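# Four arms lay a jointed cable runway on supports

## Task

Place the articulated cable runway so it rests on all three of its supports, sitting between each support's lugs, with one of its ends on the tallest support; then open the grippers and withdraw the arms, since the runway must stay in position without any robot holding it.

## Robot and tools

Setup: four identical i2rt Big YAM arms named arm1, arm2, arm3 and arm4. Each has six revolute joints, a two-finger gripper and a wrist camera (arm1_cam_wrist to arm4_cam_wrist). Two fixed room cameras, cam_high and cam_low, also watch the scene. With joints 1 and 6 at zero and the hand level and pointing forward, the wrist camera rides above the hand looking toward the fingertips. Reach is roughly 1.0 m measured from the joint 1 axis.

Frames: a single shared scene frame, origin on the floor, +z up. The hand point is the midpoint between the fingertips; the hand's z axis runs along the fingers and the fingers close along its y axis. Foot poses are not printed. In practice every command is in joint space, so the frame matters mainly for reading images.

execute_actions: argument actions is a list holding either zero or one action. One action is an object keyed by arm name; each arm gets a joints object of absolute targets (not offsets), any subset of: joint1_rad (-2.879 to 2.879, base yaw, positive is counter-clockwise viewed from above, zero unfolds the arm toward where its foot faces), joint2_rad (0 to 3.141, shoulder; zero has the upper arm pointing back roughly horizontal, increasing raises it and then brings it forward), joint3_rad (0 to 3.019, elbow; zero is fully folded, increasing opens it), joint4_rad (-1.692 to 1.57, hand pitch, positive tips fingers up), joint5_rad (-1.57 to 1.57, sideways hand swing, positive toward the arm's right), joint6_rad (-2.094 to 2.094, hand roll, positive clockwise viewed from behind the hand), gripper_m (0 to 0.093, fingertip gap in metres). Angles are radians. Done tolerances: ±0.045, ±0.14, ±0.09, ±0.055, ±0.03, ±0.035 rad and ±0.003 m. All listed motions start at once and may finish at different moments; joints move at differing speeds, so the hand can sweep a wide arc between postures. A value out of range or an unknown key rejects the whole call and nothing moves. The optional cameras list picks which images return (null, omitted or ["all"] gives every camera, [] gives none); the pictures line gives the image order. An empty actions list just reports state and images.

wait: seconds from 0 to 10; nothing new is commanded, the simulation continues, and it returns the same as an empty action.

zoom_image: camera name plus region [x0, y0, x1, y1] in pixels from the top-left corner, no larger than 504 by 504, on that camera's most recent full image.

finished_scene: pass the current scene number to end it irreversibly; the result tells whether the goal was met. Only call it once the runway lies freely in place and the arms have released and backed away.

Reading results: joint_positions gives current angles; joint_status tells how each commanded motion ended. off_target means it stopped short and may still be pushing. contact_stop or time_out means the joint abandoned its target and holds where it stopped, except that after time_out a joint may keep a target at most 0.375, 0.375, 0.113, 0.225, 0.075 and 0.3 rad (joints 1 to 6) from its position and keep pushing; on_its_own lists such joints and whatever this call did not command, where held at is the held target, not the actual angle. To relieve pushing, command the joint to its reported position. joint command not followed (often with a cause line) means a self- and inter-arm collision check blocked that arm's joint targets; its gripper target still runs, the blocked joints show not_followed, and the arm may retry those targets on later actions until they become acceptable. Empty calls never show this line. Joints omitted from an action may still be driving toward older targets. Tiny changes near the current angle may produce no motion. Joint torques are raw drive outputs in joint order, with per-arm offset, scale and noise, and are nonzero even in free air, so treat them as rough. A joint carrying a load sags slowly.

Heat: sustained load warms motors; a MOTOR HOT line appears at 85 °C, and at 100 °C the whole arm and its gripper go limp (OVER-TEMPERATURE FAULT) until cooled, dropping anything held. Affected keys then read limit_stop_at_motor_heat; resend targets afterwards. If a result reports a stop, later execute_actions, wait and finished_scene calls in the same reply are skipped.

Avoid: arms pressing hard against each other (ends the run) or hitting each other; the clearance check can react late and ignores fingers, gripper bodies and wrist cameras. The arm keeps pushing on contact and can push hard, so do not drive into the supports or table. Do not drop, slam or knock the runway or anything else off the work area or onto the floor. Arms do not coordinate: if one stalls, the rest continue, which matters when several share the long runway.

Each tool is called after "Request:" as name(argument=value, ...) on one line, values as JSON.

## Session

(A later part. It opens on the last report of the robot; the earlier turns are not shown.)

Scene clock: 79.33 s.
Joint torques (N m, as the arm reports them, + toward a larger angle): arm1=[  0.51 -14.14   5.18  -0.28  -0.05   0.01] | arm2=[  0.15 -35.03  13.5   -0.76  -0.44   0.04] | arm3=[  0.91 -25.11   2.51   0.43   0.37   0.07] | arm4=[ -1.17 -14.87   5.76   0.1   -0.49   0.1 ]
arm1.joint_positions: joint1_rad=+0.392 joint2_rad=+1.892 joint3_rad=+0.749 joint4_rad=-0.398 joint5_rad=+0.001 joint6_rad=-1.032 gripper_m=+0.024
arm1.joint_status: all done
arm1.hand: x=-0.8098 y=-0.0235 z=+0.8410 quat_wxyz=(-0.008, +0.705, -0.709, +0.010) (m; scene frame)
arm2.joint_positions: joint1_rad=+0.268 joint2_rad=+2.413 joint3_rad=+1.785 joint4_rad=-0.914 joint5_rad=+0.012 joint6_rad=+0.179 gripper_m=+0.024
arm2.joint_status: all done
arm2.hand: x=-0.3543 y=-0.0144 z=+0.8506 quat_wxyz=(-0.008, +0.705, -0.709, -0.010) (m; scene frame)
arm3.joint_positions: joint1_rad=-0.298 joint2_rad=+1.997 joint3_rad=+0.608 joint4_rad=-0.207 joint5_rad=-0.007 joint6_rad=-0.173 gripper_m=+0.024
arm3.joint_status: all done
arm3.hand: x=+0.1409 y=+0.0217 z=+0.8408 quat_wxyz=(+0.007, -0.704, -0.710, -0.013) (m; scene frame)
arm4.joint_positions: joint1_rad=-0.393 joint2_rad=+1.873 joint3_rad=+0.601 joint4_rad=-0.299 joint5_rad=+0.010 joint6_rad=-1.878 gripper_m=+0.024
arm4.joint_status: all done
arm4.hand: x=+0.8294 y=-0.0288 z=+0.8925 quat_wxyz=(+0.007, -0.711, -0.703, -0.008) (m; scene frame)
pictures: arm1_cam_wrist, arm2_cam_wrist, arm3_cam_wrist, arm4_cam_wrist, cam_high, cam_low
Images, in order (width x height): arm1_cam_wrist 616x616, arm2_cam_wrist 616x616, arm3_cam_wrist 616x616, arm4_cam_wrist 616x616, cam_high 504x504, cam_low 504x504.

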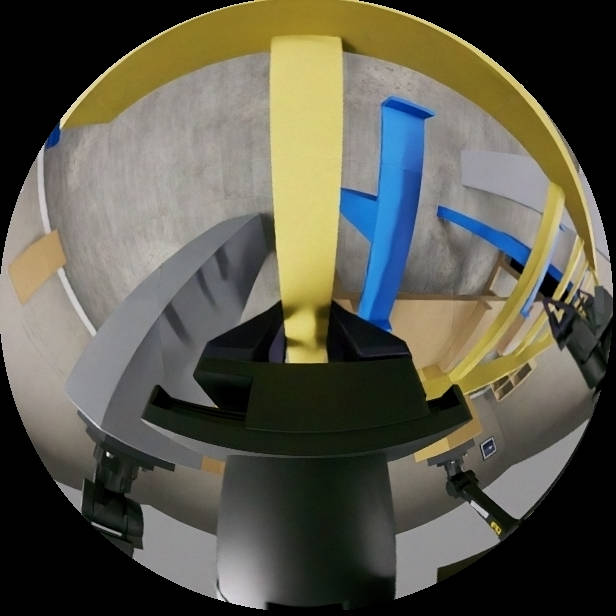

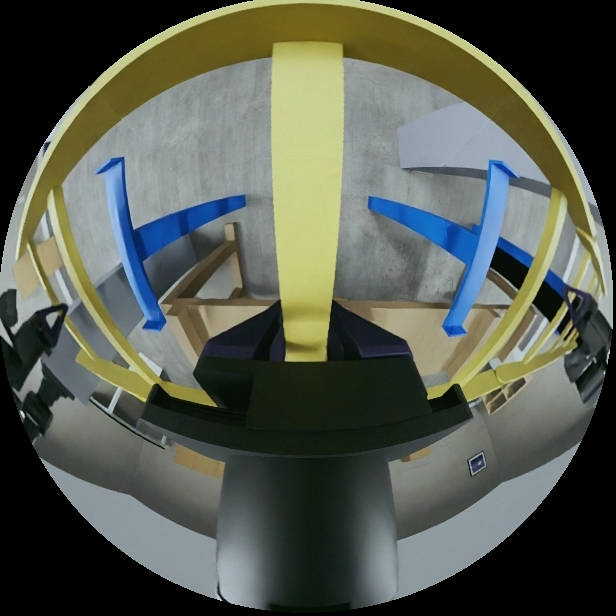

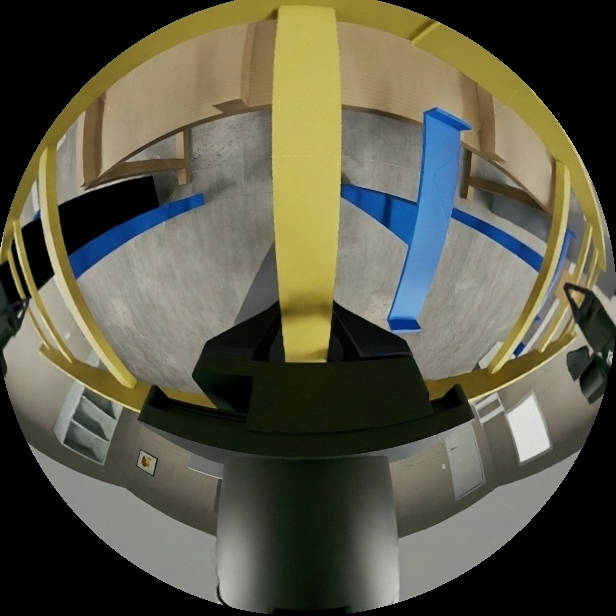

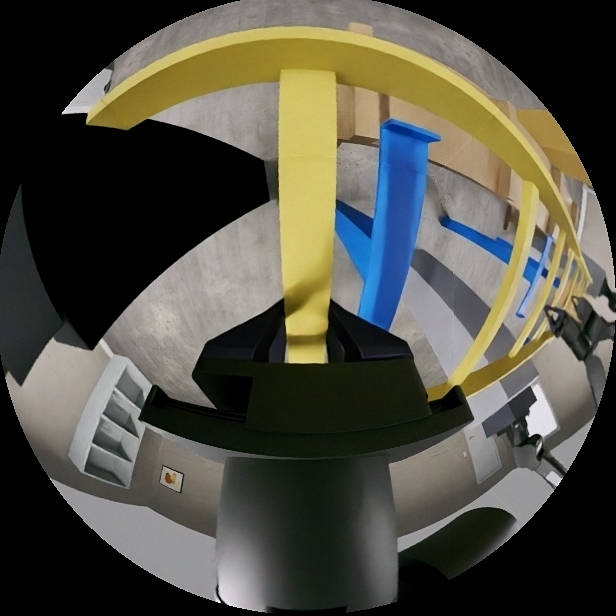

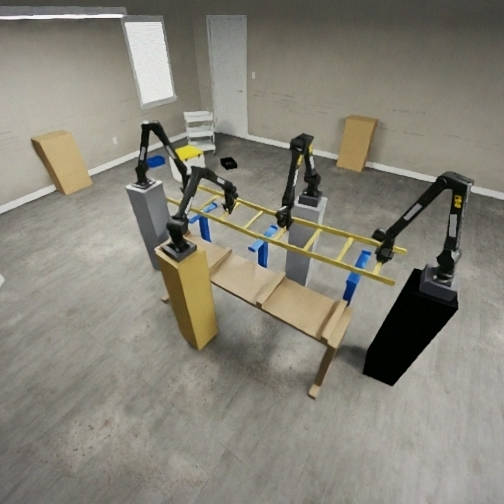

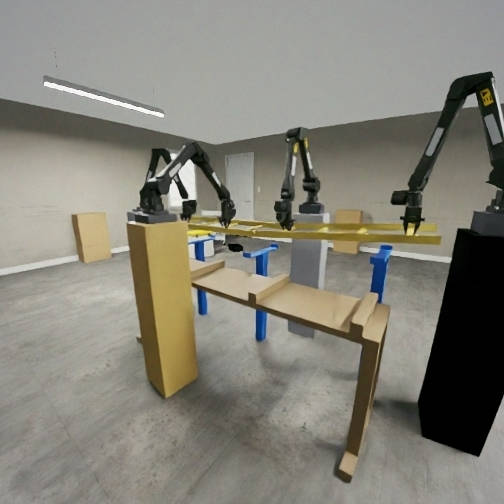

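Request:
execute_actions(actions=[{"arm1":{"joints":{"joint1_rad":0.43,"joint2_rad":2.055,"joint3_rad":0.808,"joint4_rad":-0.294,"joint6_rad":-1.0}},"arm2":{"joints":{"joint2_rad":2.48,"joint3_rad":1.975,"joint4_rad":-0.925}},"arm3":{"joints":{"joint1_rad":-0.34,"joint2_rad":2.06,"joint3_rad":0.606,"joint4_rad":-0.025,"joint5_rad":-0.07,"joint6_rad":-0.2}},"arm4":{"joints":{"joint1_rad":-0.43,"joint2_rad":1.95,"joint3_rad":0.687,"joint4_rad":-0.305,"joint6_rad":-1.91}}}])

Request:
zoom_image(camera="cam_low", region=[180, 190, 450, 300])

Scene clock: 83.37 s.
Joint torques (N m, as the arm reports them, + toward a larger angle): arm1=[  0.16 -16.81   3.28  -0.33  -0.2   -0.01] | arm2=[ -0.85 -34.07  12.66   0.13  -0.42  -0.04] | arm3=[  1.05 -24.18  -0.36   0.9   -0.43   0.09] | arm4=[ -1.66 -15.14   4.35  -0.06  -0.26   0.01]
arm1.joint_positions: joint1_rad=+0.426 joint2_rad=+2.081 joint3_rad=+0.797 joint4_rad=-0.276 joint5_rad=+0.005 joint6_rad=-0.997 gripper_m=+0.024
arm1.joint_status: all done
arm1.hand: x=-0.8120 y=-0.0115 z=+0.7811 quat_wxyz=(+0.002, +0.705, -0.709, +0.009) (m; scene frame)
arm2.joint_positions: joint1_rad=+0.268 joint2_rad=+2.549 joint3_rad=+1.902 joint4_rad=-0.918 joint5_rad=+0.011 joint6_rad=+0.178 gripper_m=+0.024
arm2.joint_status: all done
arm2.hand: x=-0.3573 y=-0.0010 z=+0.7979 quat_wxyz=(-0.001, +0.706, -0.709, -0.001) (m; scene frame)
arm3.joint_positions: joint1_rad=-0.338 joint2_rad=+2.155 joint3_rad=+0.607 joint4_rad=-0.040 joint5_rad=-0.056 joint6_rad=-0.211 gripper_m=+0.024
arm3.joint_status: all done
arm3.hand: x=+0.1392 y=+0.0330 z=+0.7965 quat_wxyz=(-0.016, -0.705, -0.709, -0.023) (m; scene frame)
arm4.joint_positions: joint1_rad=-0.428 joint2_rad=+1.995 joint3_rad=+0.667 joint4_rad=-0.298 joint5_rad=+0.003 joint6_rad=-1.910 gripper_m=+0.024
arm4.joint_status: all done
arm4.hand: x=+0.8265 y=-0.0172 z=+0.8633 quat_wxyz=(-0.019, -0.712, -0.702, -0.017) (m; scene frame)
pictures: arm1_cam_wrist, arm2_cam_wrist, arm3_cam_wrist, arm4_cam_wrist, cam_high, cam_low
Images, in order (width x height): arm1_cam_wrist 616x616, arm2_cam_wrist 616x616, arm3_cam_wrist 616x616, arm4_cam_wrist 616x616, cam_high 504x504, cam_low 504x504.

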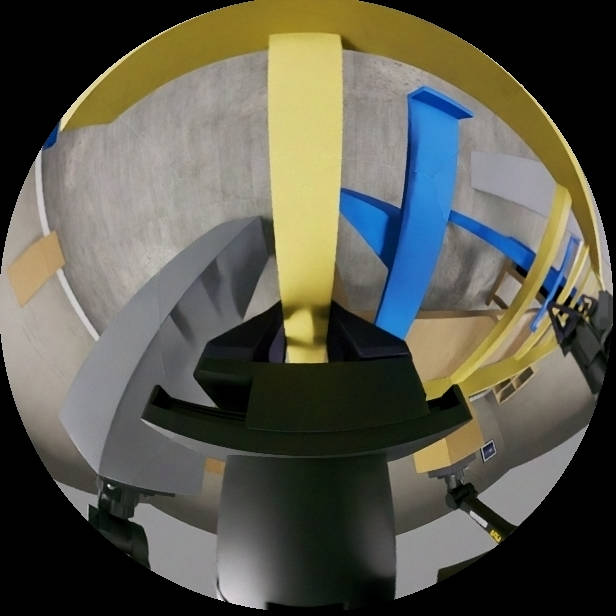

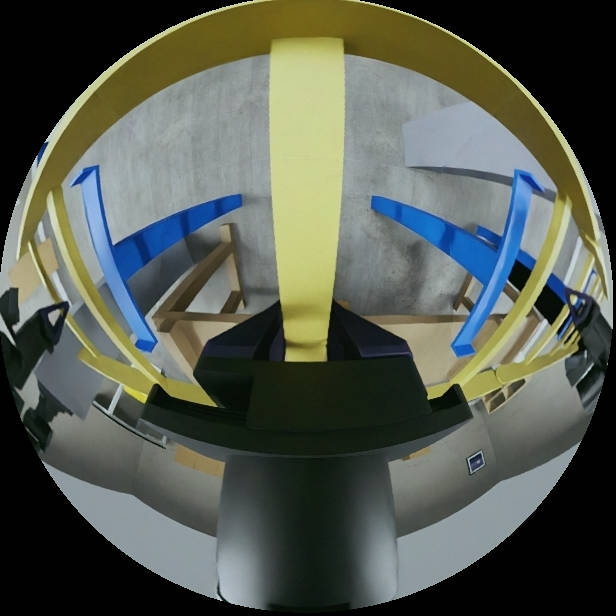

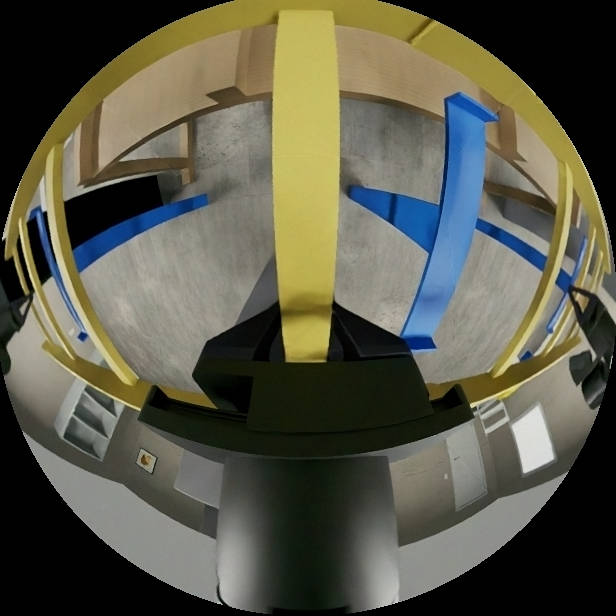

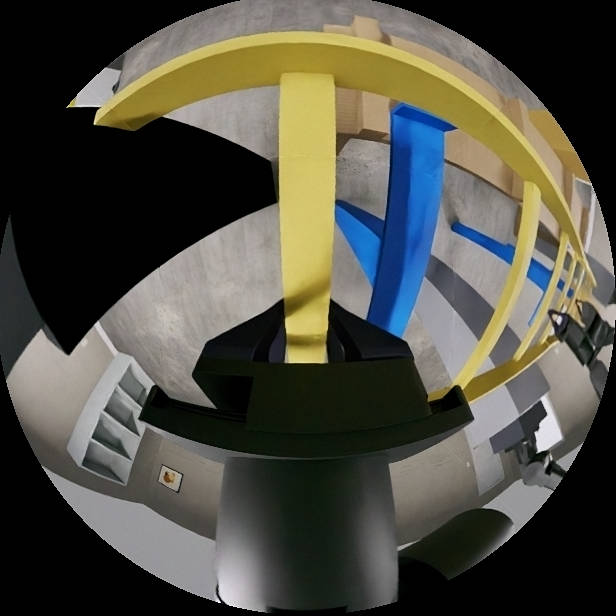

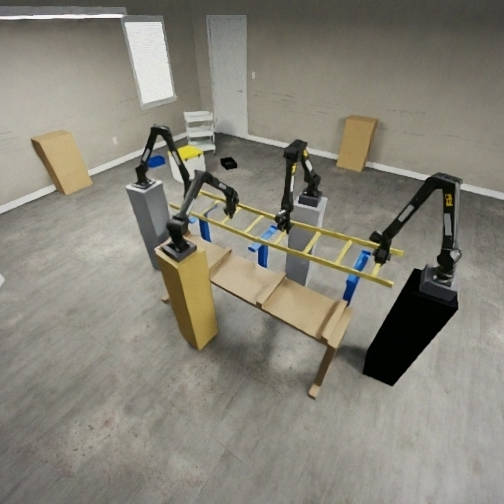

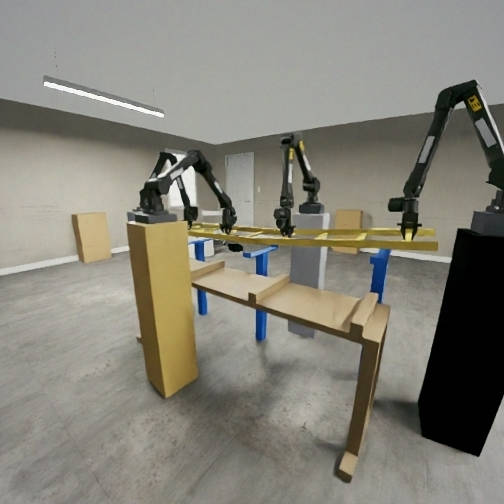

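Region (180, 190, 450, 300) of cam_low's 504x504 image, scaled by 1.867, with more detail than that image has; it fills the top 205 rows of this view, and the rest is white.

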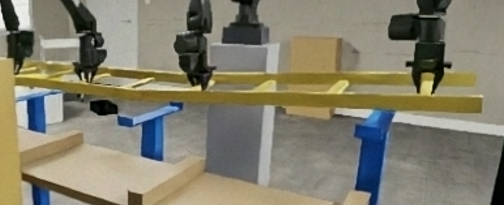

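Request:
execute_actions(actions=[{"arm1":{"joints":{"joint2_rad":2.178,"joint3_rad":0.842,"joint4_rad":-0.2}},"arm2":{"joints":{"joint2_rad":2.571,"joint3_rad":2.008,"joint4_rad":-0.868}},"arm3":{"joints":{"joint2_rad":2.2,"joint3_rad":0.642,"joint4_rad":0.085,"joint5_rad":-0.09}},"arm4":{"joints":{"joint2_rad":2.042,"joint3_rad":0.72,"joint4_rad":-0.265}}}])

Request:
zoom_image(camera="cam_low", region=[180, 190, 450, 300])

Request:
zoom_image(camera="cam_high", region=[160, 170, 420, 320])

Scene clock: 86.80 s.
Joint torques (N m, as the arm reports them, + toward a larger angle): arm1=[  0.01 -17.05   2.43  -0.23  -0.21  -0.01] | arm2=[ -0.92 -32.04  12.39   0.61  -0.4    0.  ] | arm3=[  1.43 -24.72  -1.66   1.2   -0.57   0.13] | arm4=[ -1.46 -16.07   3.64   0.08  -0.22   0.01]
arm1.joint_positions: joint1_rad=+0.428 joint2_rad=+2.206 joint3_rad=+0.834 joint4_rad=-0.188 joint5_rad=+0.005 joint6_rad=-0.996 gripper_m=+0.024
arm1.joint_status: all done
arm1.hand: x=-0.8102 y=-0.0103 z=+0.7401 quat_wxyz=(+0.002, +0.705, -0.709, +0.009) (m; scene frame)
arm2.joint_positions: joint1_rad=+0.265 joint2_rad=+2.629 joint3_rad=+1.937 joint4_rad=-0.870 joint5_rad=+0.012 joint6_rad=+0.176 gripper_m=+0.024
arm2.joint_status: all done
arm2.hand: x=-0.3562 y=+0.0009 z=+0.7561 quat_wxyz=(-0.002, +0.706, -0.709, -0.002) (m; scene frame)
arm3.joint_positions: joint1_rad=-0.342 joint2_rad=+2.295 joint3_rad=+0.649 joint4_rad=+0.064 joint5_rad=-0.073 joint6_rad=-0.213 gripper_m=+0.024
arm3.joint_status: all done
arm3.hand: x=+0.1409 y=+0.0332 z=+0.7578 quat_wxyz=(-0.025, -0.705, -0.708, -0.025) (m; scene frame)
arm4.joint_positions: joint1_rad=-0.428 joint2_rad=+2.092 joint3_rad=+0.701 joint4_rad=-0.262 joint5_rad=+0.002 joint6_rad=-1.910 gripper_m=+0.024
arm4.joint_status: all done
arm4.hand: x=+0.8271 y=-0.0173 z=+0.8360 quat_wxyz=(-0.031, -0.711, -0.702, -0.022) (m; scene frame)
pictures: arm1_cam_wrist, arm2_cam_wrist, arm3_cam_wrist, arm4_cam_wrist, cam_high, cam_low
Images, in order (width x height): arm1_cam_wrist 616x616, arm2_cam_wrist 616x616, arm3_cam_wrist 616x616, arm4_cam_wrist 616x616, cam_high 504x504, cam_low 504x504.

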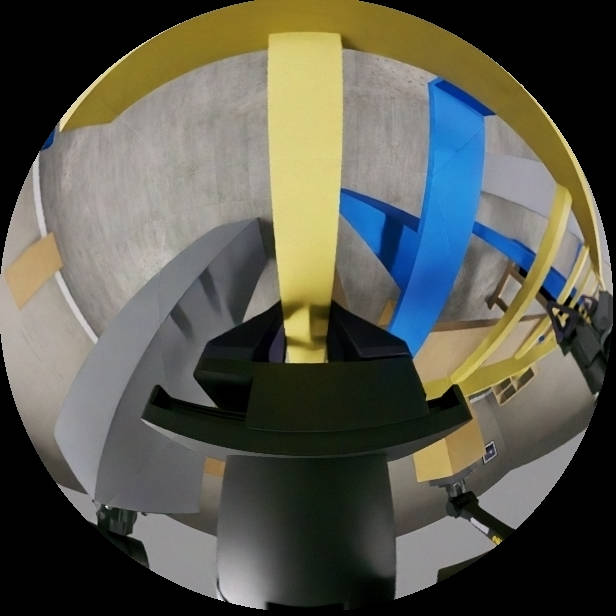

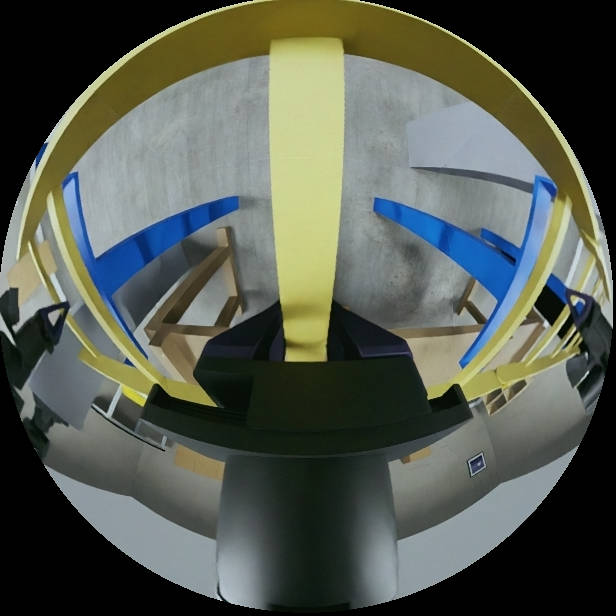

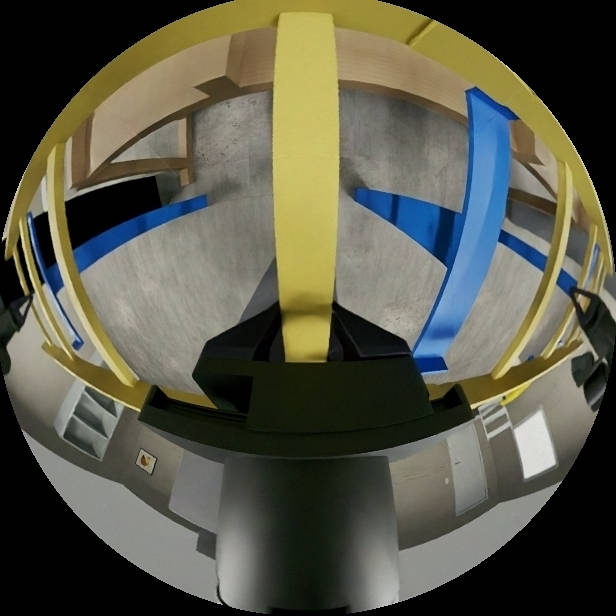

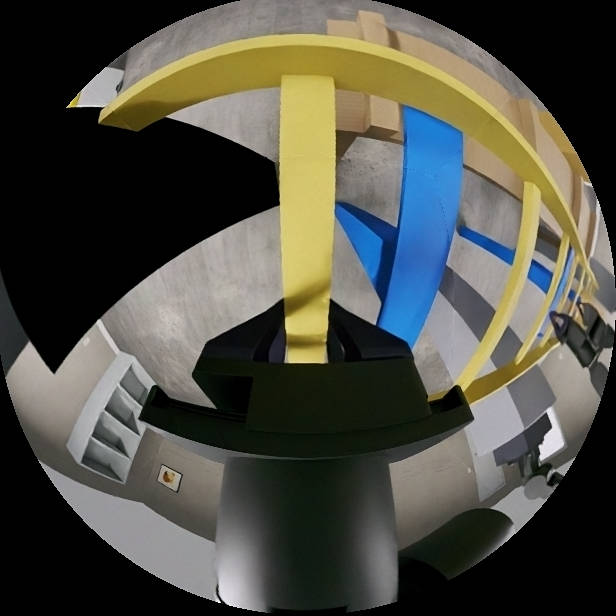

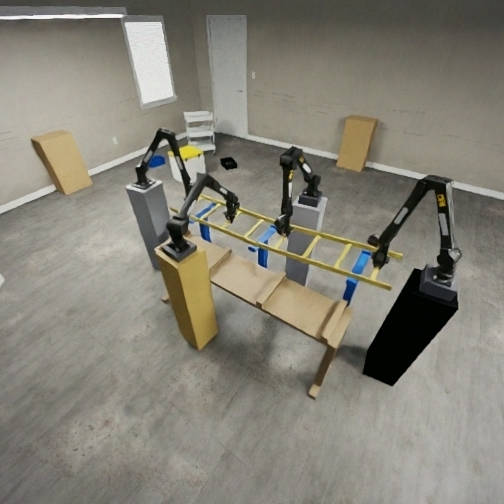

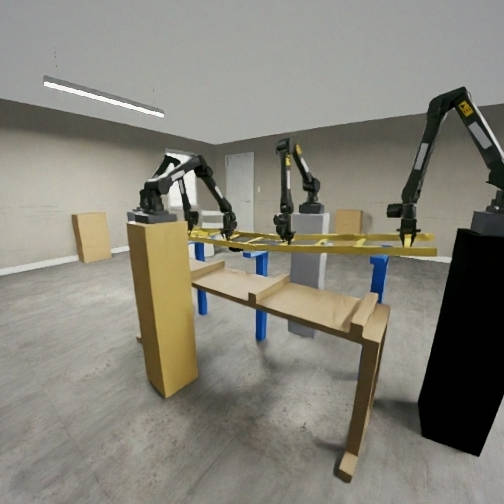

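Region (180, 190, 450, 300) of cam_low's 504x504 image, scaled by 1.867, with more detail than that image has; it fills the top 205 rows of this view, and the rest is white.

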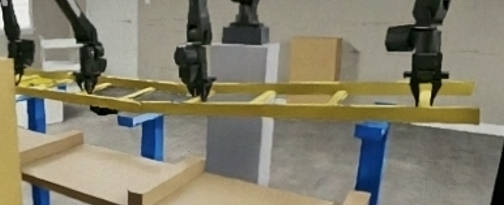

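Region (160, 170, 420, 320) of cam_high's 504x504 image, scaled by 1.938, with more detail than that image has; it fills the top 291 rows of this view, and the rest is white.

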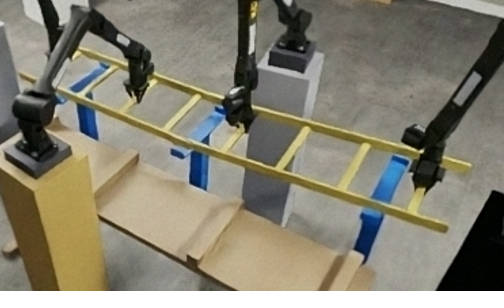

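Request:
execute_actions(actions=[{"arm1":{"joints":{"joint2_rad":2.275,"joint3_rad":0.875,"joint4_rad":-0.13}},"arm2":{"joints":{"joint2_rad":2.66,"joint3_rad":2.045,"joint4_rad":-0.83}},"arm3":{"joints":{"joint2_rad":2.315,"joint3_rad":0.685,"joint4_rad":0.16,"joint5_rad":-0.1}},"arm4":{"joints":{"joint1_rad":-0.41,"joint2_rad":2.14,"joint3_rad":0.75,"joint4_rad":-0.21}}}])

Request:
zoom_image(camera="cam_high", region=[160, 170, 420, 320])

Scene clock: 89.00 s.
Joint torques (N m, as the arm reports them, + toward a larger angle): arm1=[ -0.18 -17.86   1.84   0.06  -0.06  -0.12] | arm2=[ -0.08 -31.03  11.86   0.62  -0.44   0.  ] | arm3=[  1.73 -25.53  -2.95   1.27  -0.7    0.13] | arm4=[ -0.93 -16.78   2.77   0.13  -0.23  -0.1 ]
arm1.joint_positions: joint1_rad=+0.429 joint2_rad=+2.304 joint3_rad=+0.870 joint4_rad=-0.123 joint5_rad=+0.002 joint6_rad=-0.994 gripper_m=+0.024
arm1.joint_status: all done
arm1.hand: x=-0.8095 y=-0.0093 z=+0.7075 quat_wxyz=(+0.000, +0.705, -0.709, +0.007) (m; scene frame)
arm2.joint_positions: joint1_rad=+0.265 joint2_rad=+2.701 joint3_rad=+1.979 joint4_rad=-0.838 joint5_rad=+0.012 joint6_rad=+0.176 gripper_m=+0.024
arm2.joint_status: all done
arm2.hand: x=-0.3564 y=+0.0017 z=+0.7210 quat_wxyz=(-0.003, +0.705, -0.709, -0.003) (m; scene frame)
arm3.joint_positions: joint1_rad=-0.344 joint2_rad=+2.415 joint3_rad=+0.700 joint4_rad=+0.136 joint5_rad=-0.079 joint6_rad=-0.212 gripper_m=+0.024
arm3.joint_status: all done
arm3.hand: x=+0.1411 y=+0.0318 z=+0.7229 quat_wxyz=(-0.028, -0.706, -0.707, -0.025) (m; scene frame)
arm4.joint_positions: joint1_rad=-0.417 joint2_rad=+2.193 joint3_rad=+0.734 joint4_rad=-0.210 joint5_rad=+0.003 joint6_rad=-1.901 gripper_m=+0.024
arm4.joint_status: all done
arm4.hand: x=+0.8266 y=-0.0204 z=+0.8063 quat_wxyz=(-0.038, -0.710, -0.702, -0.026) (m; scene frame)
pictures: arm1_cam_wrist, arm2_cam_wrist, arm3_cam_wrist, arm4_cam_wrist, cam_high, cam_low
Images, in order (width x height): arm1_cam_wrist 616x616, arm2_cam_wrist 616x616, arm3_cam_wrist 616x616, arm4_cam_wrist 616x616, cam_high 504x504, cam_low 504x504.

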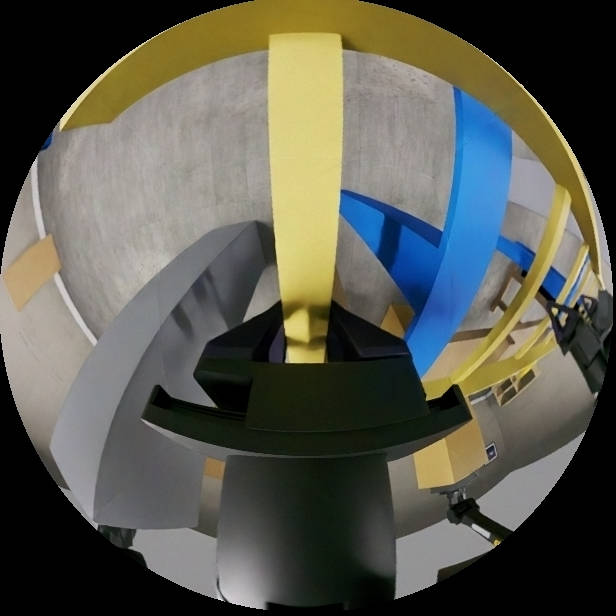

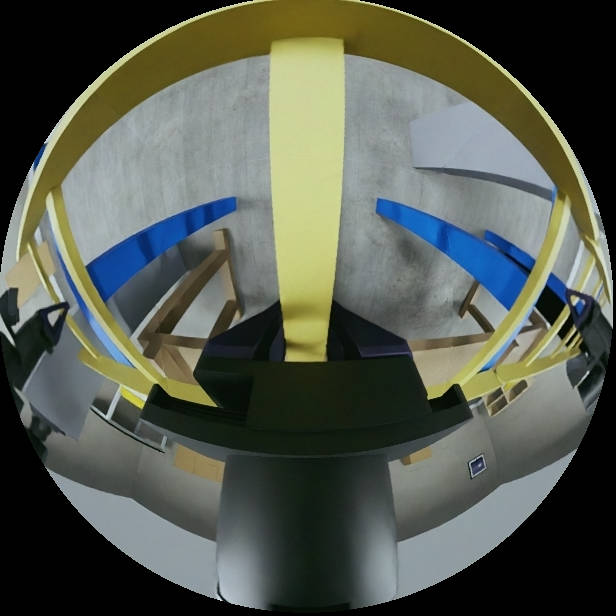

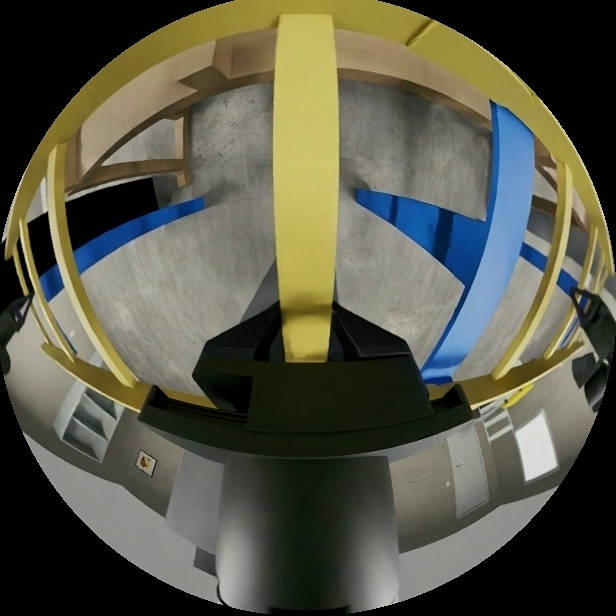

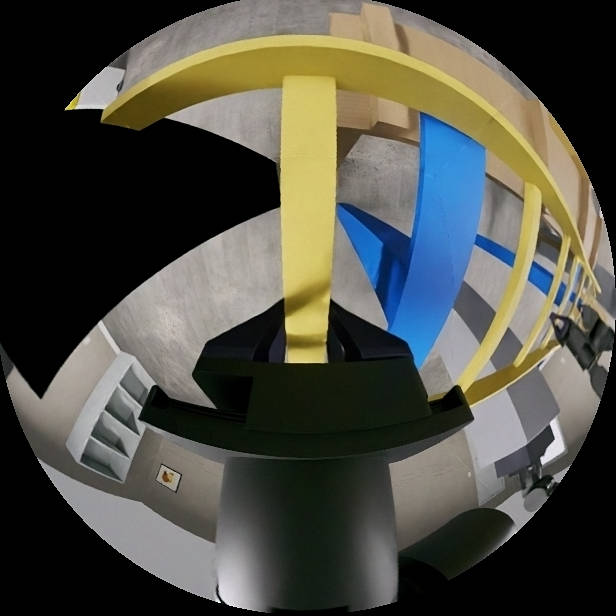

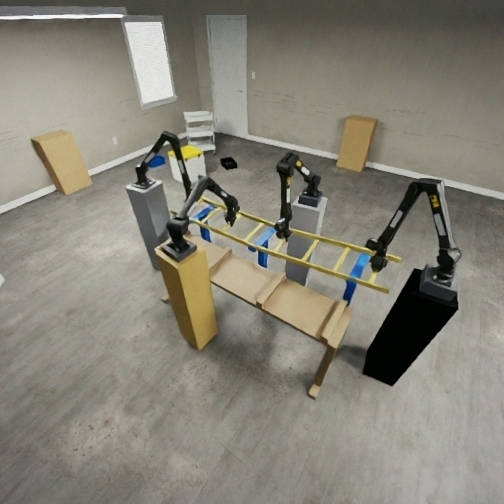

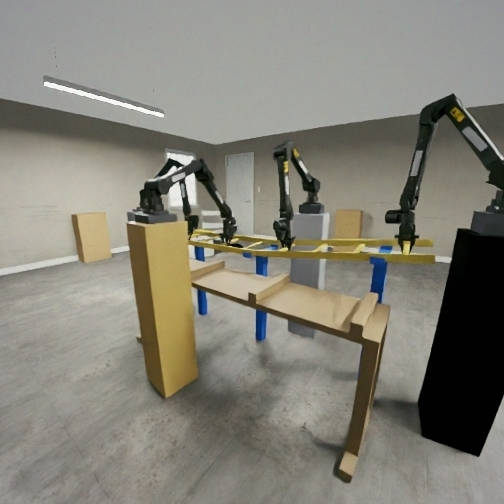

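Region (160, 170, 420, 320) of cam_high's 504x504 image, scaled by 1.938, with more detail than that image has; it fills the top 291 rows of this view, and the rest is white.

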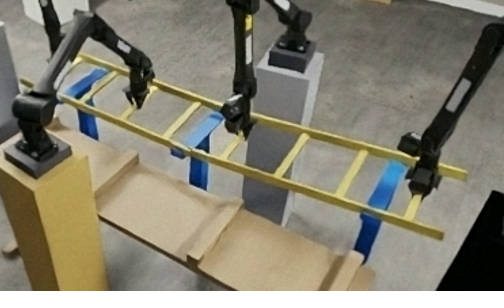

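Inside the lugs; ~.02 left.

Request:
execute_actions(actions=[{"arm1":{"joints":{"joint2_rad":2.35,"joint3_rad":0.9,"joint4_rad":-0.09}},"arm2":{"joints":{"joint2_rad":2.735,"joint3_rad":2.065,"joint4_rad":-0.815}},"arm3":{"joints":{"joint2_rad":2.42,"joint3_rad":0.725,"joint4_rad":0.19}},"arm4":{"joints":{"joint2_rad":2.225,"joint3_rad":0.77,"joint4_rad":-0.17}}}], cameras=["cam_high","cam_low"])

Request:
zoom_image(camera="cam_low", region=[180, 190, 450, 300])

Scene clock: 91.80 s.
Joint torques (N m, as the arm reports them, + toward a larger angle): arm1=[  0.05 -13.87   2.16   0.94   0.06  -0.08] | arm2=[ -0.05 -27.37  11.3    1.31  -0.28   0.03] | arm3=[  1.77 -21.94  -2.44   0.97  -0.41   0.13] | arm4=[ -1.08 -12.99   3.13   0.99  -0.2   -0.09]
arm1.joint_positions: joint1_rad=+0.429 joint2_rad=+2.335 joint3_rad=+0.884 joint4_rad=-0.105 joint5_rad=-0.002 joint6_rad=-0.992 gripper_m=+0.024
arm1.joint_status: all done
arm1.hand: x=-0.8089 y=-0.0082 z=+0.6974 quat_wxyz=(-0.001, +0.704, -0.710, +0.006) (m; scene frame)
arm2.joint_positions: joint1_rad=+0.264 joint2_rad=+2.734 joint3_rad=+2.003 joint4_rad=-0.838 joint5_rad=+0.009 joint6_rad=+0.179 gripper_m=+0.024
arm2.joint_status: all done
arm2.hand: x=-0.3560 y=+0.0002 z=+0.7060 quat_wxyz=(+0.001, +0.704, -0.710, +0.000) (m; scene frame)
arm3.joint_positions: joint1_rad=-0.344 joint2_rad=+2.477 joint3_rad=+0.731 joint4_rad=+0.174 joint5_rad=-0.087 joint6_rad=-0.212 gripper_m=+0.024
arm3.joint_status: all done
arm3.hand: x=+0.1420 y=+0.0302 z=+0.7041 quat_wxyz=(-0.034, -0.706, -0.707, -0.025) (m; scene frame)
arm4.joint_positions: joint1_rad=-0.417 joint2_rad=+2.227 joint3_rad=+0.746 joint4_rad=-0.191 joint5_rad=+0.002 joint6_rad=-1.901 gripper_m=+0.024
arm4.joint_status: all done
arm4.hand: x=+0.8269 y=-0.0205 z=+0.7958 quat_wxyz=(-0.040, -0.710, -0.702, -0.026) (m; scene frame)
pictures: cam_high, cam_low
Images, in order (width x height): cam_high 504x504, cam_low 504x504.

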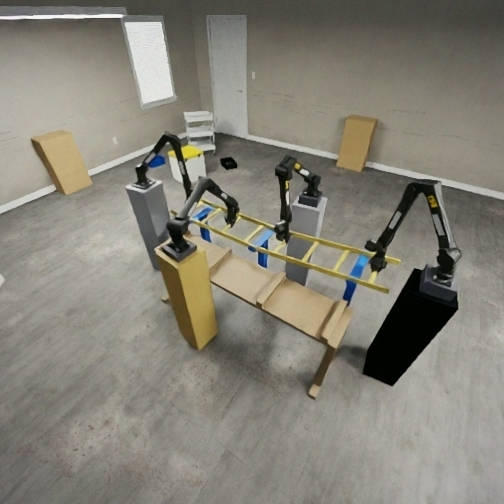

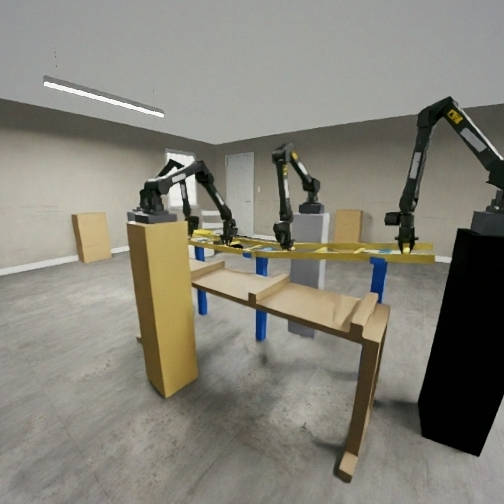

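Region (180, 190, 450, 300) of cam_low's 504x504 image, scaled by 1.867, with more detail than that image has; it fills the top 205 rows of this view, and the rest is white.

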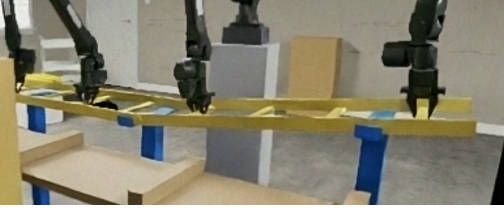

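Request:
execute_actions(actions=[{"arm3":{"joints":{"joint2_rad":2.485}},"arm2":{"joints":{"joint3_rad":2.03}}}], cameras=[])

Request:
execute_actions(actions=[{"arm1":{"joints":{"gripper_m":0.075,"joint3_rad":0.885,"joint4_rad":-0.105}},"arm2":{"joints":{"gripper_m":0.075}},"arm3":{"joints":{"gripper_m":0.075}},"arm4":{"joints":{"gripper_m":0.075,"joint3_rad":0.75,"joint4_rad":-0.19}}}], cameras=[])

Request:
execute_actions(actions=[{"arm1":{"joints":{"joint2_rad":2.19,"joint3_rad":0.84,"joint4_rad":-0.18}},"arm2":{"joints":{"joint2_rad":2.6,"joint3_rad":1.95}},"arm3":{"joints":{"joint2_rad":2.29,"joint3_rad":0.67,"joint4_rad":0.08}},"arm4":{"joints":{"joint2_rad":2.08,"joint3_rad":0.71,"joint4_rad":-0.255}}}], cameras=[])

Request:
execute_actions(actions=[{"arm1":{"joints":{"joint2_rad":1.6,"joint4_rad":-0.5}},"arm2":{"joints":{"joint2_rad":2.0,"joint3_rad":1.7}},"arm3":{"joints":{"joint2_rad":1.6,"joint4_rad":-0.2}},"arm4":{"joints":{"joint2_rad":1.5,"joint4_rad":-0.5}}}])

Scene clock: 95.13 s.
Joint torques (N m, as the arm reports them, + toward a larger angle): arm1=[ -0.1  -13.98   2.29   1.07   0.1   -0.09] | arm2=[  0.22 -28.44   8.49   1.14  -0.26   0.  ] | arm3=[  1.78 -15.89  -2.45   0.97  -0.41   0.14] | arm4=[ -0.93 -12.94   3.14   0.98  -0.2   -0.1 ]
arm1.joint_positions: joint1_rad=+0.429 joint2_rad=+2.335 joint3_rad=+0.884 joint4_rad=-0.105 joint5_rad=-0.002 joint6_rad=-0.992 gripper_m=+0.024
arm1.joint_status: not commanded
arm1.hand: x=-0.8089 y=-0.0082 z=+0.6974 quat_wxyz=(-0.001, +0.704, -0.710, +0.006) (m; scene frame)
arm2.joint_positions: joint1_rad=+0.264 joint2_rad=+2.734 joint3_rad=+2.003 joint4_rad=-0.838 joint5_rad=+0.009 joint6_rad=+0.179 gripper_m=+0.024
arm2.joint_status: all done
arm2.hand: x=-0.3560 y=+0.0002 z=+0.7060 quat_wxyz=(+0.001, +0.704, -0.710, +0.000) (m; scene frame)
arm3.joint_positions: joint1_rad=-0.344 joint2_rad=+2.479 joint3_rad=+0.731 joint4_rad=+0.174 joint5_rad=-0.087 joint6_rad=-0.212 gripper_m=+0.024
arm3.joint_status: all done
arm3.hand: x=+0.1421 y=+0.0306 z=+0.7038 quat_wxyz=(-0.033, -0.706, -0.707, -0.025) (m; scene frame)
arm4.joint_positions: joint1_rad=-0.417 joint2_rad=+2.227 joint3_rad=+0.746 joint4_rad=-0.191 joint5_rad=+0.002 joint6_rad=-1.901 gripper_m=+0.024
arm4.joint_status: not commanded
arm4.hand: x=+0.8269 y=-0.0205 z=+0.7958 quat_wxyz=(-0.040, -0.710, -0.702, -0.026) (m; scene frame)
pictures: none
No camera images: the call's "cameras" was empty. Leave "cameras" out to get every camera's image.

Scene clock: 95.80 s.
Joint torques (N m, as the arm reports them, + toward a larger angle): arm1=[  0.43 -14.02   1.26   0.48   0.09  -0.09] | arm2=[ -0.03 -27.6    8.35   0.96  -0.11  -0.02] | arm3=[  1.74 -16.    -2.44   0.87  -0.08   0.11] | arm4=[ -0.96 -13.07   1.45   0.21  -0.19  -0.1 ]
arm1.joint_positions: joint1_rad=+0.429 joint2_rad=+2.335 joint3_rad=+0.884 joint4_rad=-0.105 joint5_rad=-0.002 joint6_rad=-0.992 gripper_m=+0.075
arm1.joint_status: all done
arm1.hand: x=-0.8088 y=-0.0081 z=+0.6974 quat_wxyz=(-0.001, +0.704, -0.710, +0.006) (m; scene frame)
arm2.joint_positions: joint1_rad=+0.265 joint2_rad=+2.732 joint3_rad=+2.004 joint4_rad=-0.831 joint5_rad=+0.004 joint6_rad=+0.180 gripper_m=+0.075
arm2.joint_status: all done
arm2.hand: x=-0.3581 y=+0.0028 z=+0.7075 quat_wxyz=(+0.000, +0.704, -0.710, -0.005) (m; scene frame)
arm3.joint_positions: joint1_rad=-0.344 joint2_rad=+2.479 joint3_rad=+0.731 joint4_rad=+0.175 joint5_rad=-0.096 joint6_rad=-0.209 gripper_m=+0.075
arm3.joint_status: all done
arm3.hand: x=+0.1437 y=+0.0302 z=+0.7039 quat_wxyz=(-0.037, -0.706, -0.706, -0.028) (m; scene frame)
arm4.joint_positions: joint1_rad=-0.417 joint2_rad=+2.227 joint3_rad=+0.746 joint4_rad=-0.192 joint5_rad=+0.002 joint6_rad=-1.901 gripper_m=+0.075
arm4.joint_status: all done
arm4.hand: x=+0.8269 y=-0.0205 z=+0.7959 quat_wxyz=(-0.040, -0.710, -0.702, -0.027) (m; scene frame)
pictures: none
No camera images: the call's "cameras" was empty. Leave "cameras" out to get every camera's image.

Scene clock: 96.93 s.
Joint torques (N m, as the arm reports them, + toward a larger angle): arm1=[  0.13 -14.29   2.52   0.01   0.08  -0.09] | arm2=[ -0.57 -25.07   7.53   1.26  -0.07  -0.08] | arm3=[  1.75 -15.73  -0.78  -0.22  -0.08   0.11] | arm4=[ -0.99 -11.01   2.54  -0.02  -0.2   -0.09]
arm1.joint_positions: joint1_rad=+0.429 joint2_rad=+2.183 joint3_rad=+0.835 joint4_rad=-0.173 joint5_rad=-0.002 joint6_rad=-0.992 gripper_m=+0.075
arm1.joint_status: all done
arm1.hand: x=-0.8006 y=-0.0020 z=+0.7488 quat_wxyz=(-0.018, +0.704, -0.710, +0.009) (m; scene frame)
arm2.joint_positions: joint1_rad=+0.265 joint2_rad=+2.569 joint3_rad=+1.945 joint4_rad=-0.830 joint5_rad=+0.004 joint6_rad=+0.180 gripper_m=+0.075
arm2.joint_status: all done
arm2.hand: x=-0.3626 y=+0.0344 z=+0.7997 quat_wxyz=(-0.030, +0.703, -0.709, -0.048) (m; scene frame)
arm3.joint_positions: joint1_rad=-0.344 joint2_rad=+2.280 joint3_rad=+0.672 joint4_rad=+0.093 joint5_rad=-0.096 joint6_rad=-0.209 gripper_m=+0.075
arm3.joint_status: all done
arm3.hand: x=+0.1386 y=+0.0052 z=+0.7620 quat_wxyz=(-0.053, -0.705, -0.707, -0.003) (m; scene frame)
arm4.joint_positions: joint1_rad=-0.417 joint2_rad=+2.066 joint3_rad=+0.709 joint4_rad=-0.246 joint5_rad=+0.002 joint6_rad=-1.901 gripper_m=+0.075
arm4.joint_status: all done
arm4.hand: x=+0.8095 y=-0.0149 z=+0.8445 quat_wxyz=(-0.009, -0.711, -0.703, -0.011) (m; scene frame)
pictures: none
No camera images: the call's "cameras" was empty. Leave "cameras" out to get every camera's image.

Scene clock: 98.80 s.
Joint torques (N m, as the arm reports them, + toward a larger angle): arm1=[  0.64 -11.06   8.02   0.48   0.09  -0.1 ] | arm2=[  0.25 -22.94   9.25   1.65  -0.1   -0.03] | arm3=[  1.74 -13.78   5.85   0.42  -0.06   0.12] | arm4=[-1.04 -8.12  7.85  0.47 -0.2  -0.05]
arm1.joint_positions: joint1_rad=+0.429 joint2_rad=+1.590 joint3_rad=+0.835 joint4_rad=-0.487 joint5_rad=-0.002 joint6_rad=-0.992 gripper_m=+0.075
arm1.joint_status: all done
arm1.hand: x=-0.7474 y=+0.0356 z=+0.9779 quat_wxyz=(-0.154, +0.696, -0.700, +0.038) (m; scene frame)
arm2.joint_positions: joint1_rad=+0.265 joint2_rad=+1.988 joint3_rad=+1.697 joint4_rad=-0.826 joint5_rad=+0.004 joint6_rad=+0.180 gripper_m=+0.075
arm2.joint_status: all done
arm2.hand: x=-0.3588 y=+0.0314 z=+1.1067 quat_wxyz=(-0.125, +0.685, -0.693, -0.185) (m; scene frame)
arm3.joint_positions: joint1_rad=-0.344 joint2_rad=+1.597 joint3_rad=+0.669 joint4_rad=-0.184 joint5_rad=-0.097 joint6_rad=-0.209 gripper_m=+0.075
arm3.joint_status: all done
arm3.hand: x=+0.1149 y=-0.1108 z=+0.9962 quat_wxyz=(-0.161, -0.680, -0.696, +0.164) (m; scene frame)
arm4.joint_positions: joint1_rad=-0.417 joint2_rad=+1.487 joint3_rad=+0.709 joint4_rad=-0.487 joint5_rad=+0.002 joint6_rad=-1.901 gripper_m=+0.075
arm4.joint_status: all done
arm4.hand: x=+0.7449 y=+0.0057 z=+1.0433 quat_wxyz=(+0.143, -0.702, -0.695, +0.062) (m; scene frame)
pictures: arm1_cam_wrist, arm2_cam_wrist, arm3_cam_wrist, arm4_cam_wrist, cam_high, cam_low
Images, in order (width x height): arm1_cam_wrist 616x616, arm2_cam_wrist 616x616, arm3_cam_wrist 616x616, arm4_cam_wrist 616x616, cam_high 504x504, cam_low 504x504.

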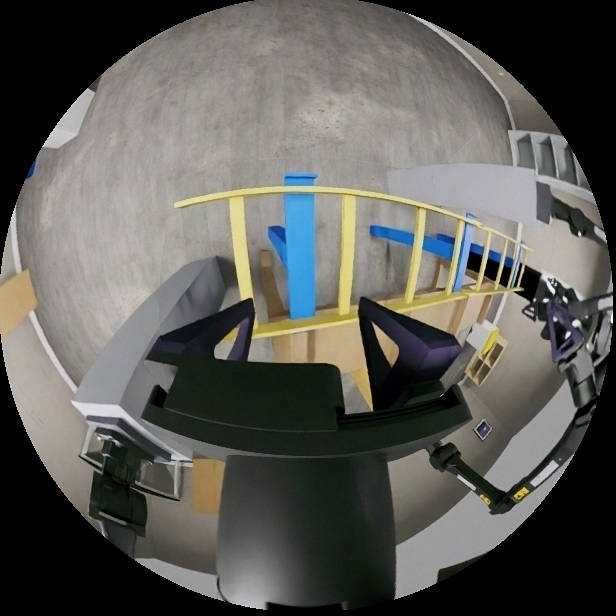

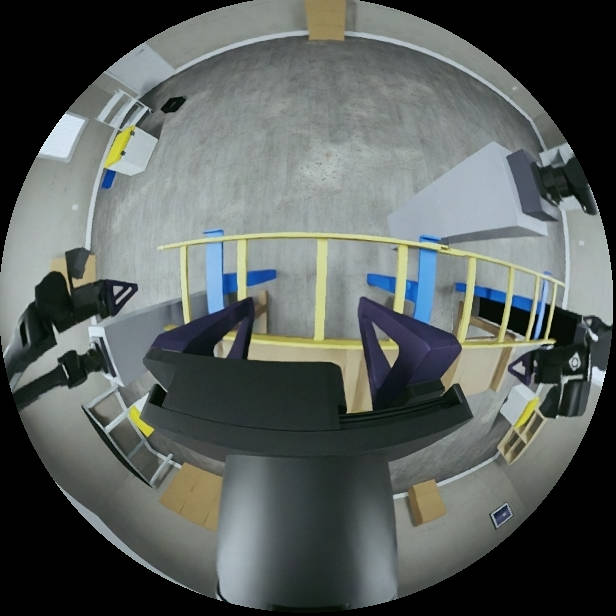

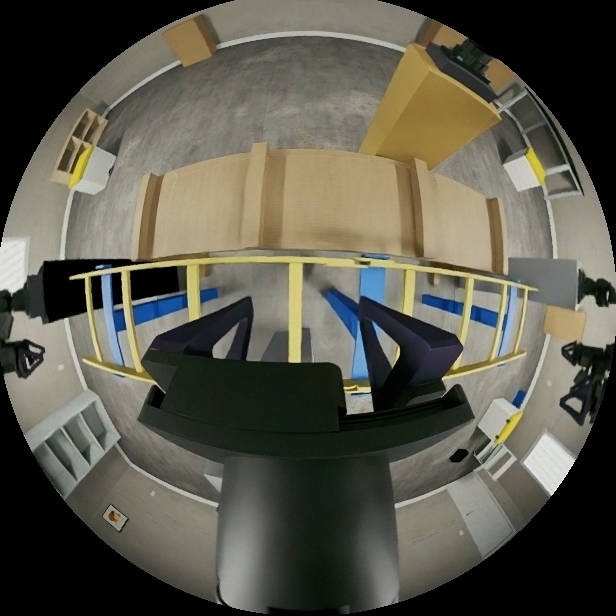

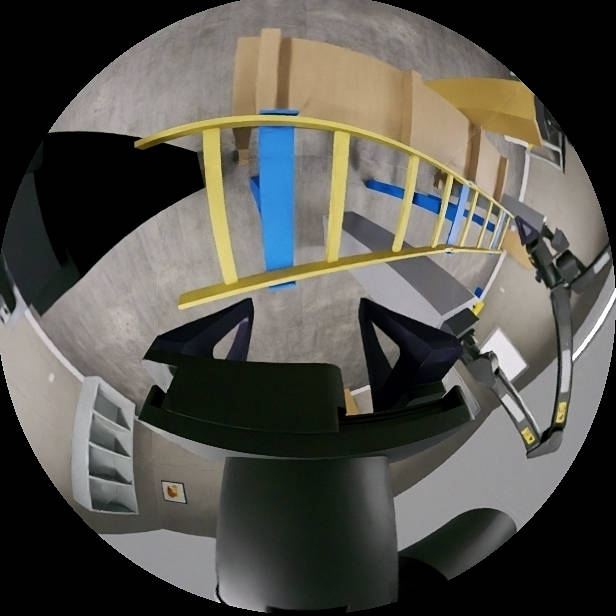

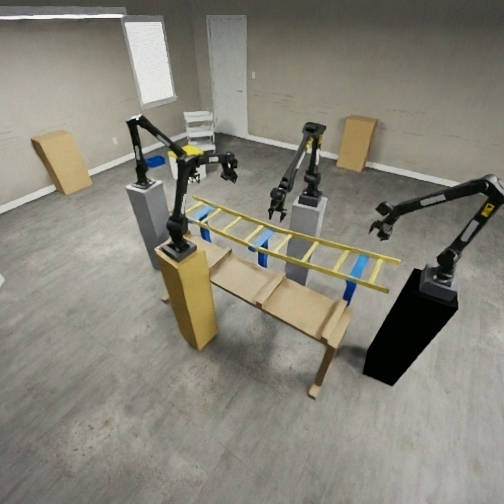

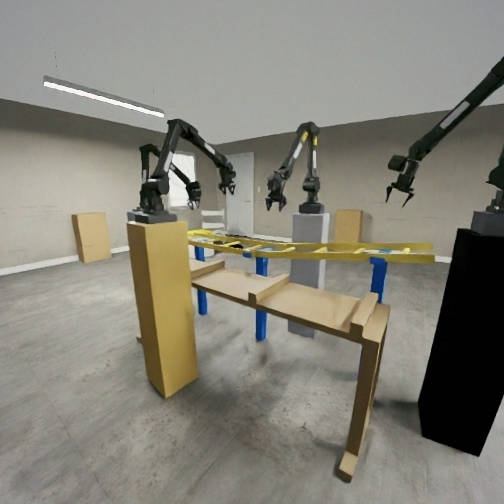

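Request:
finished_scene(scene=1)

The scene is finished: the task was done.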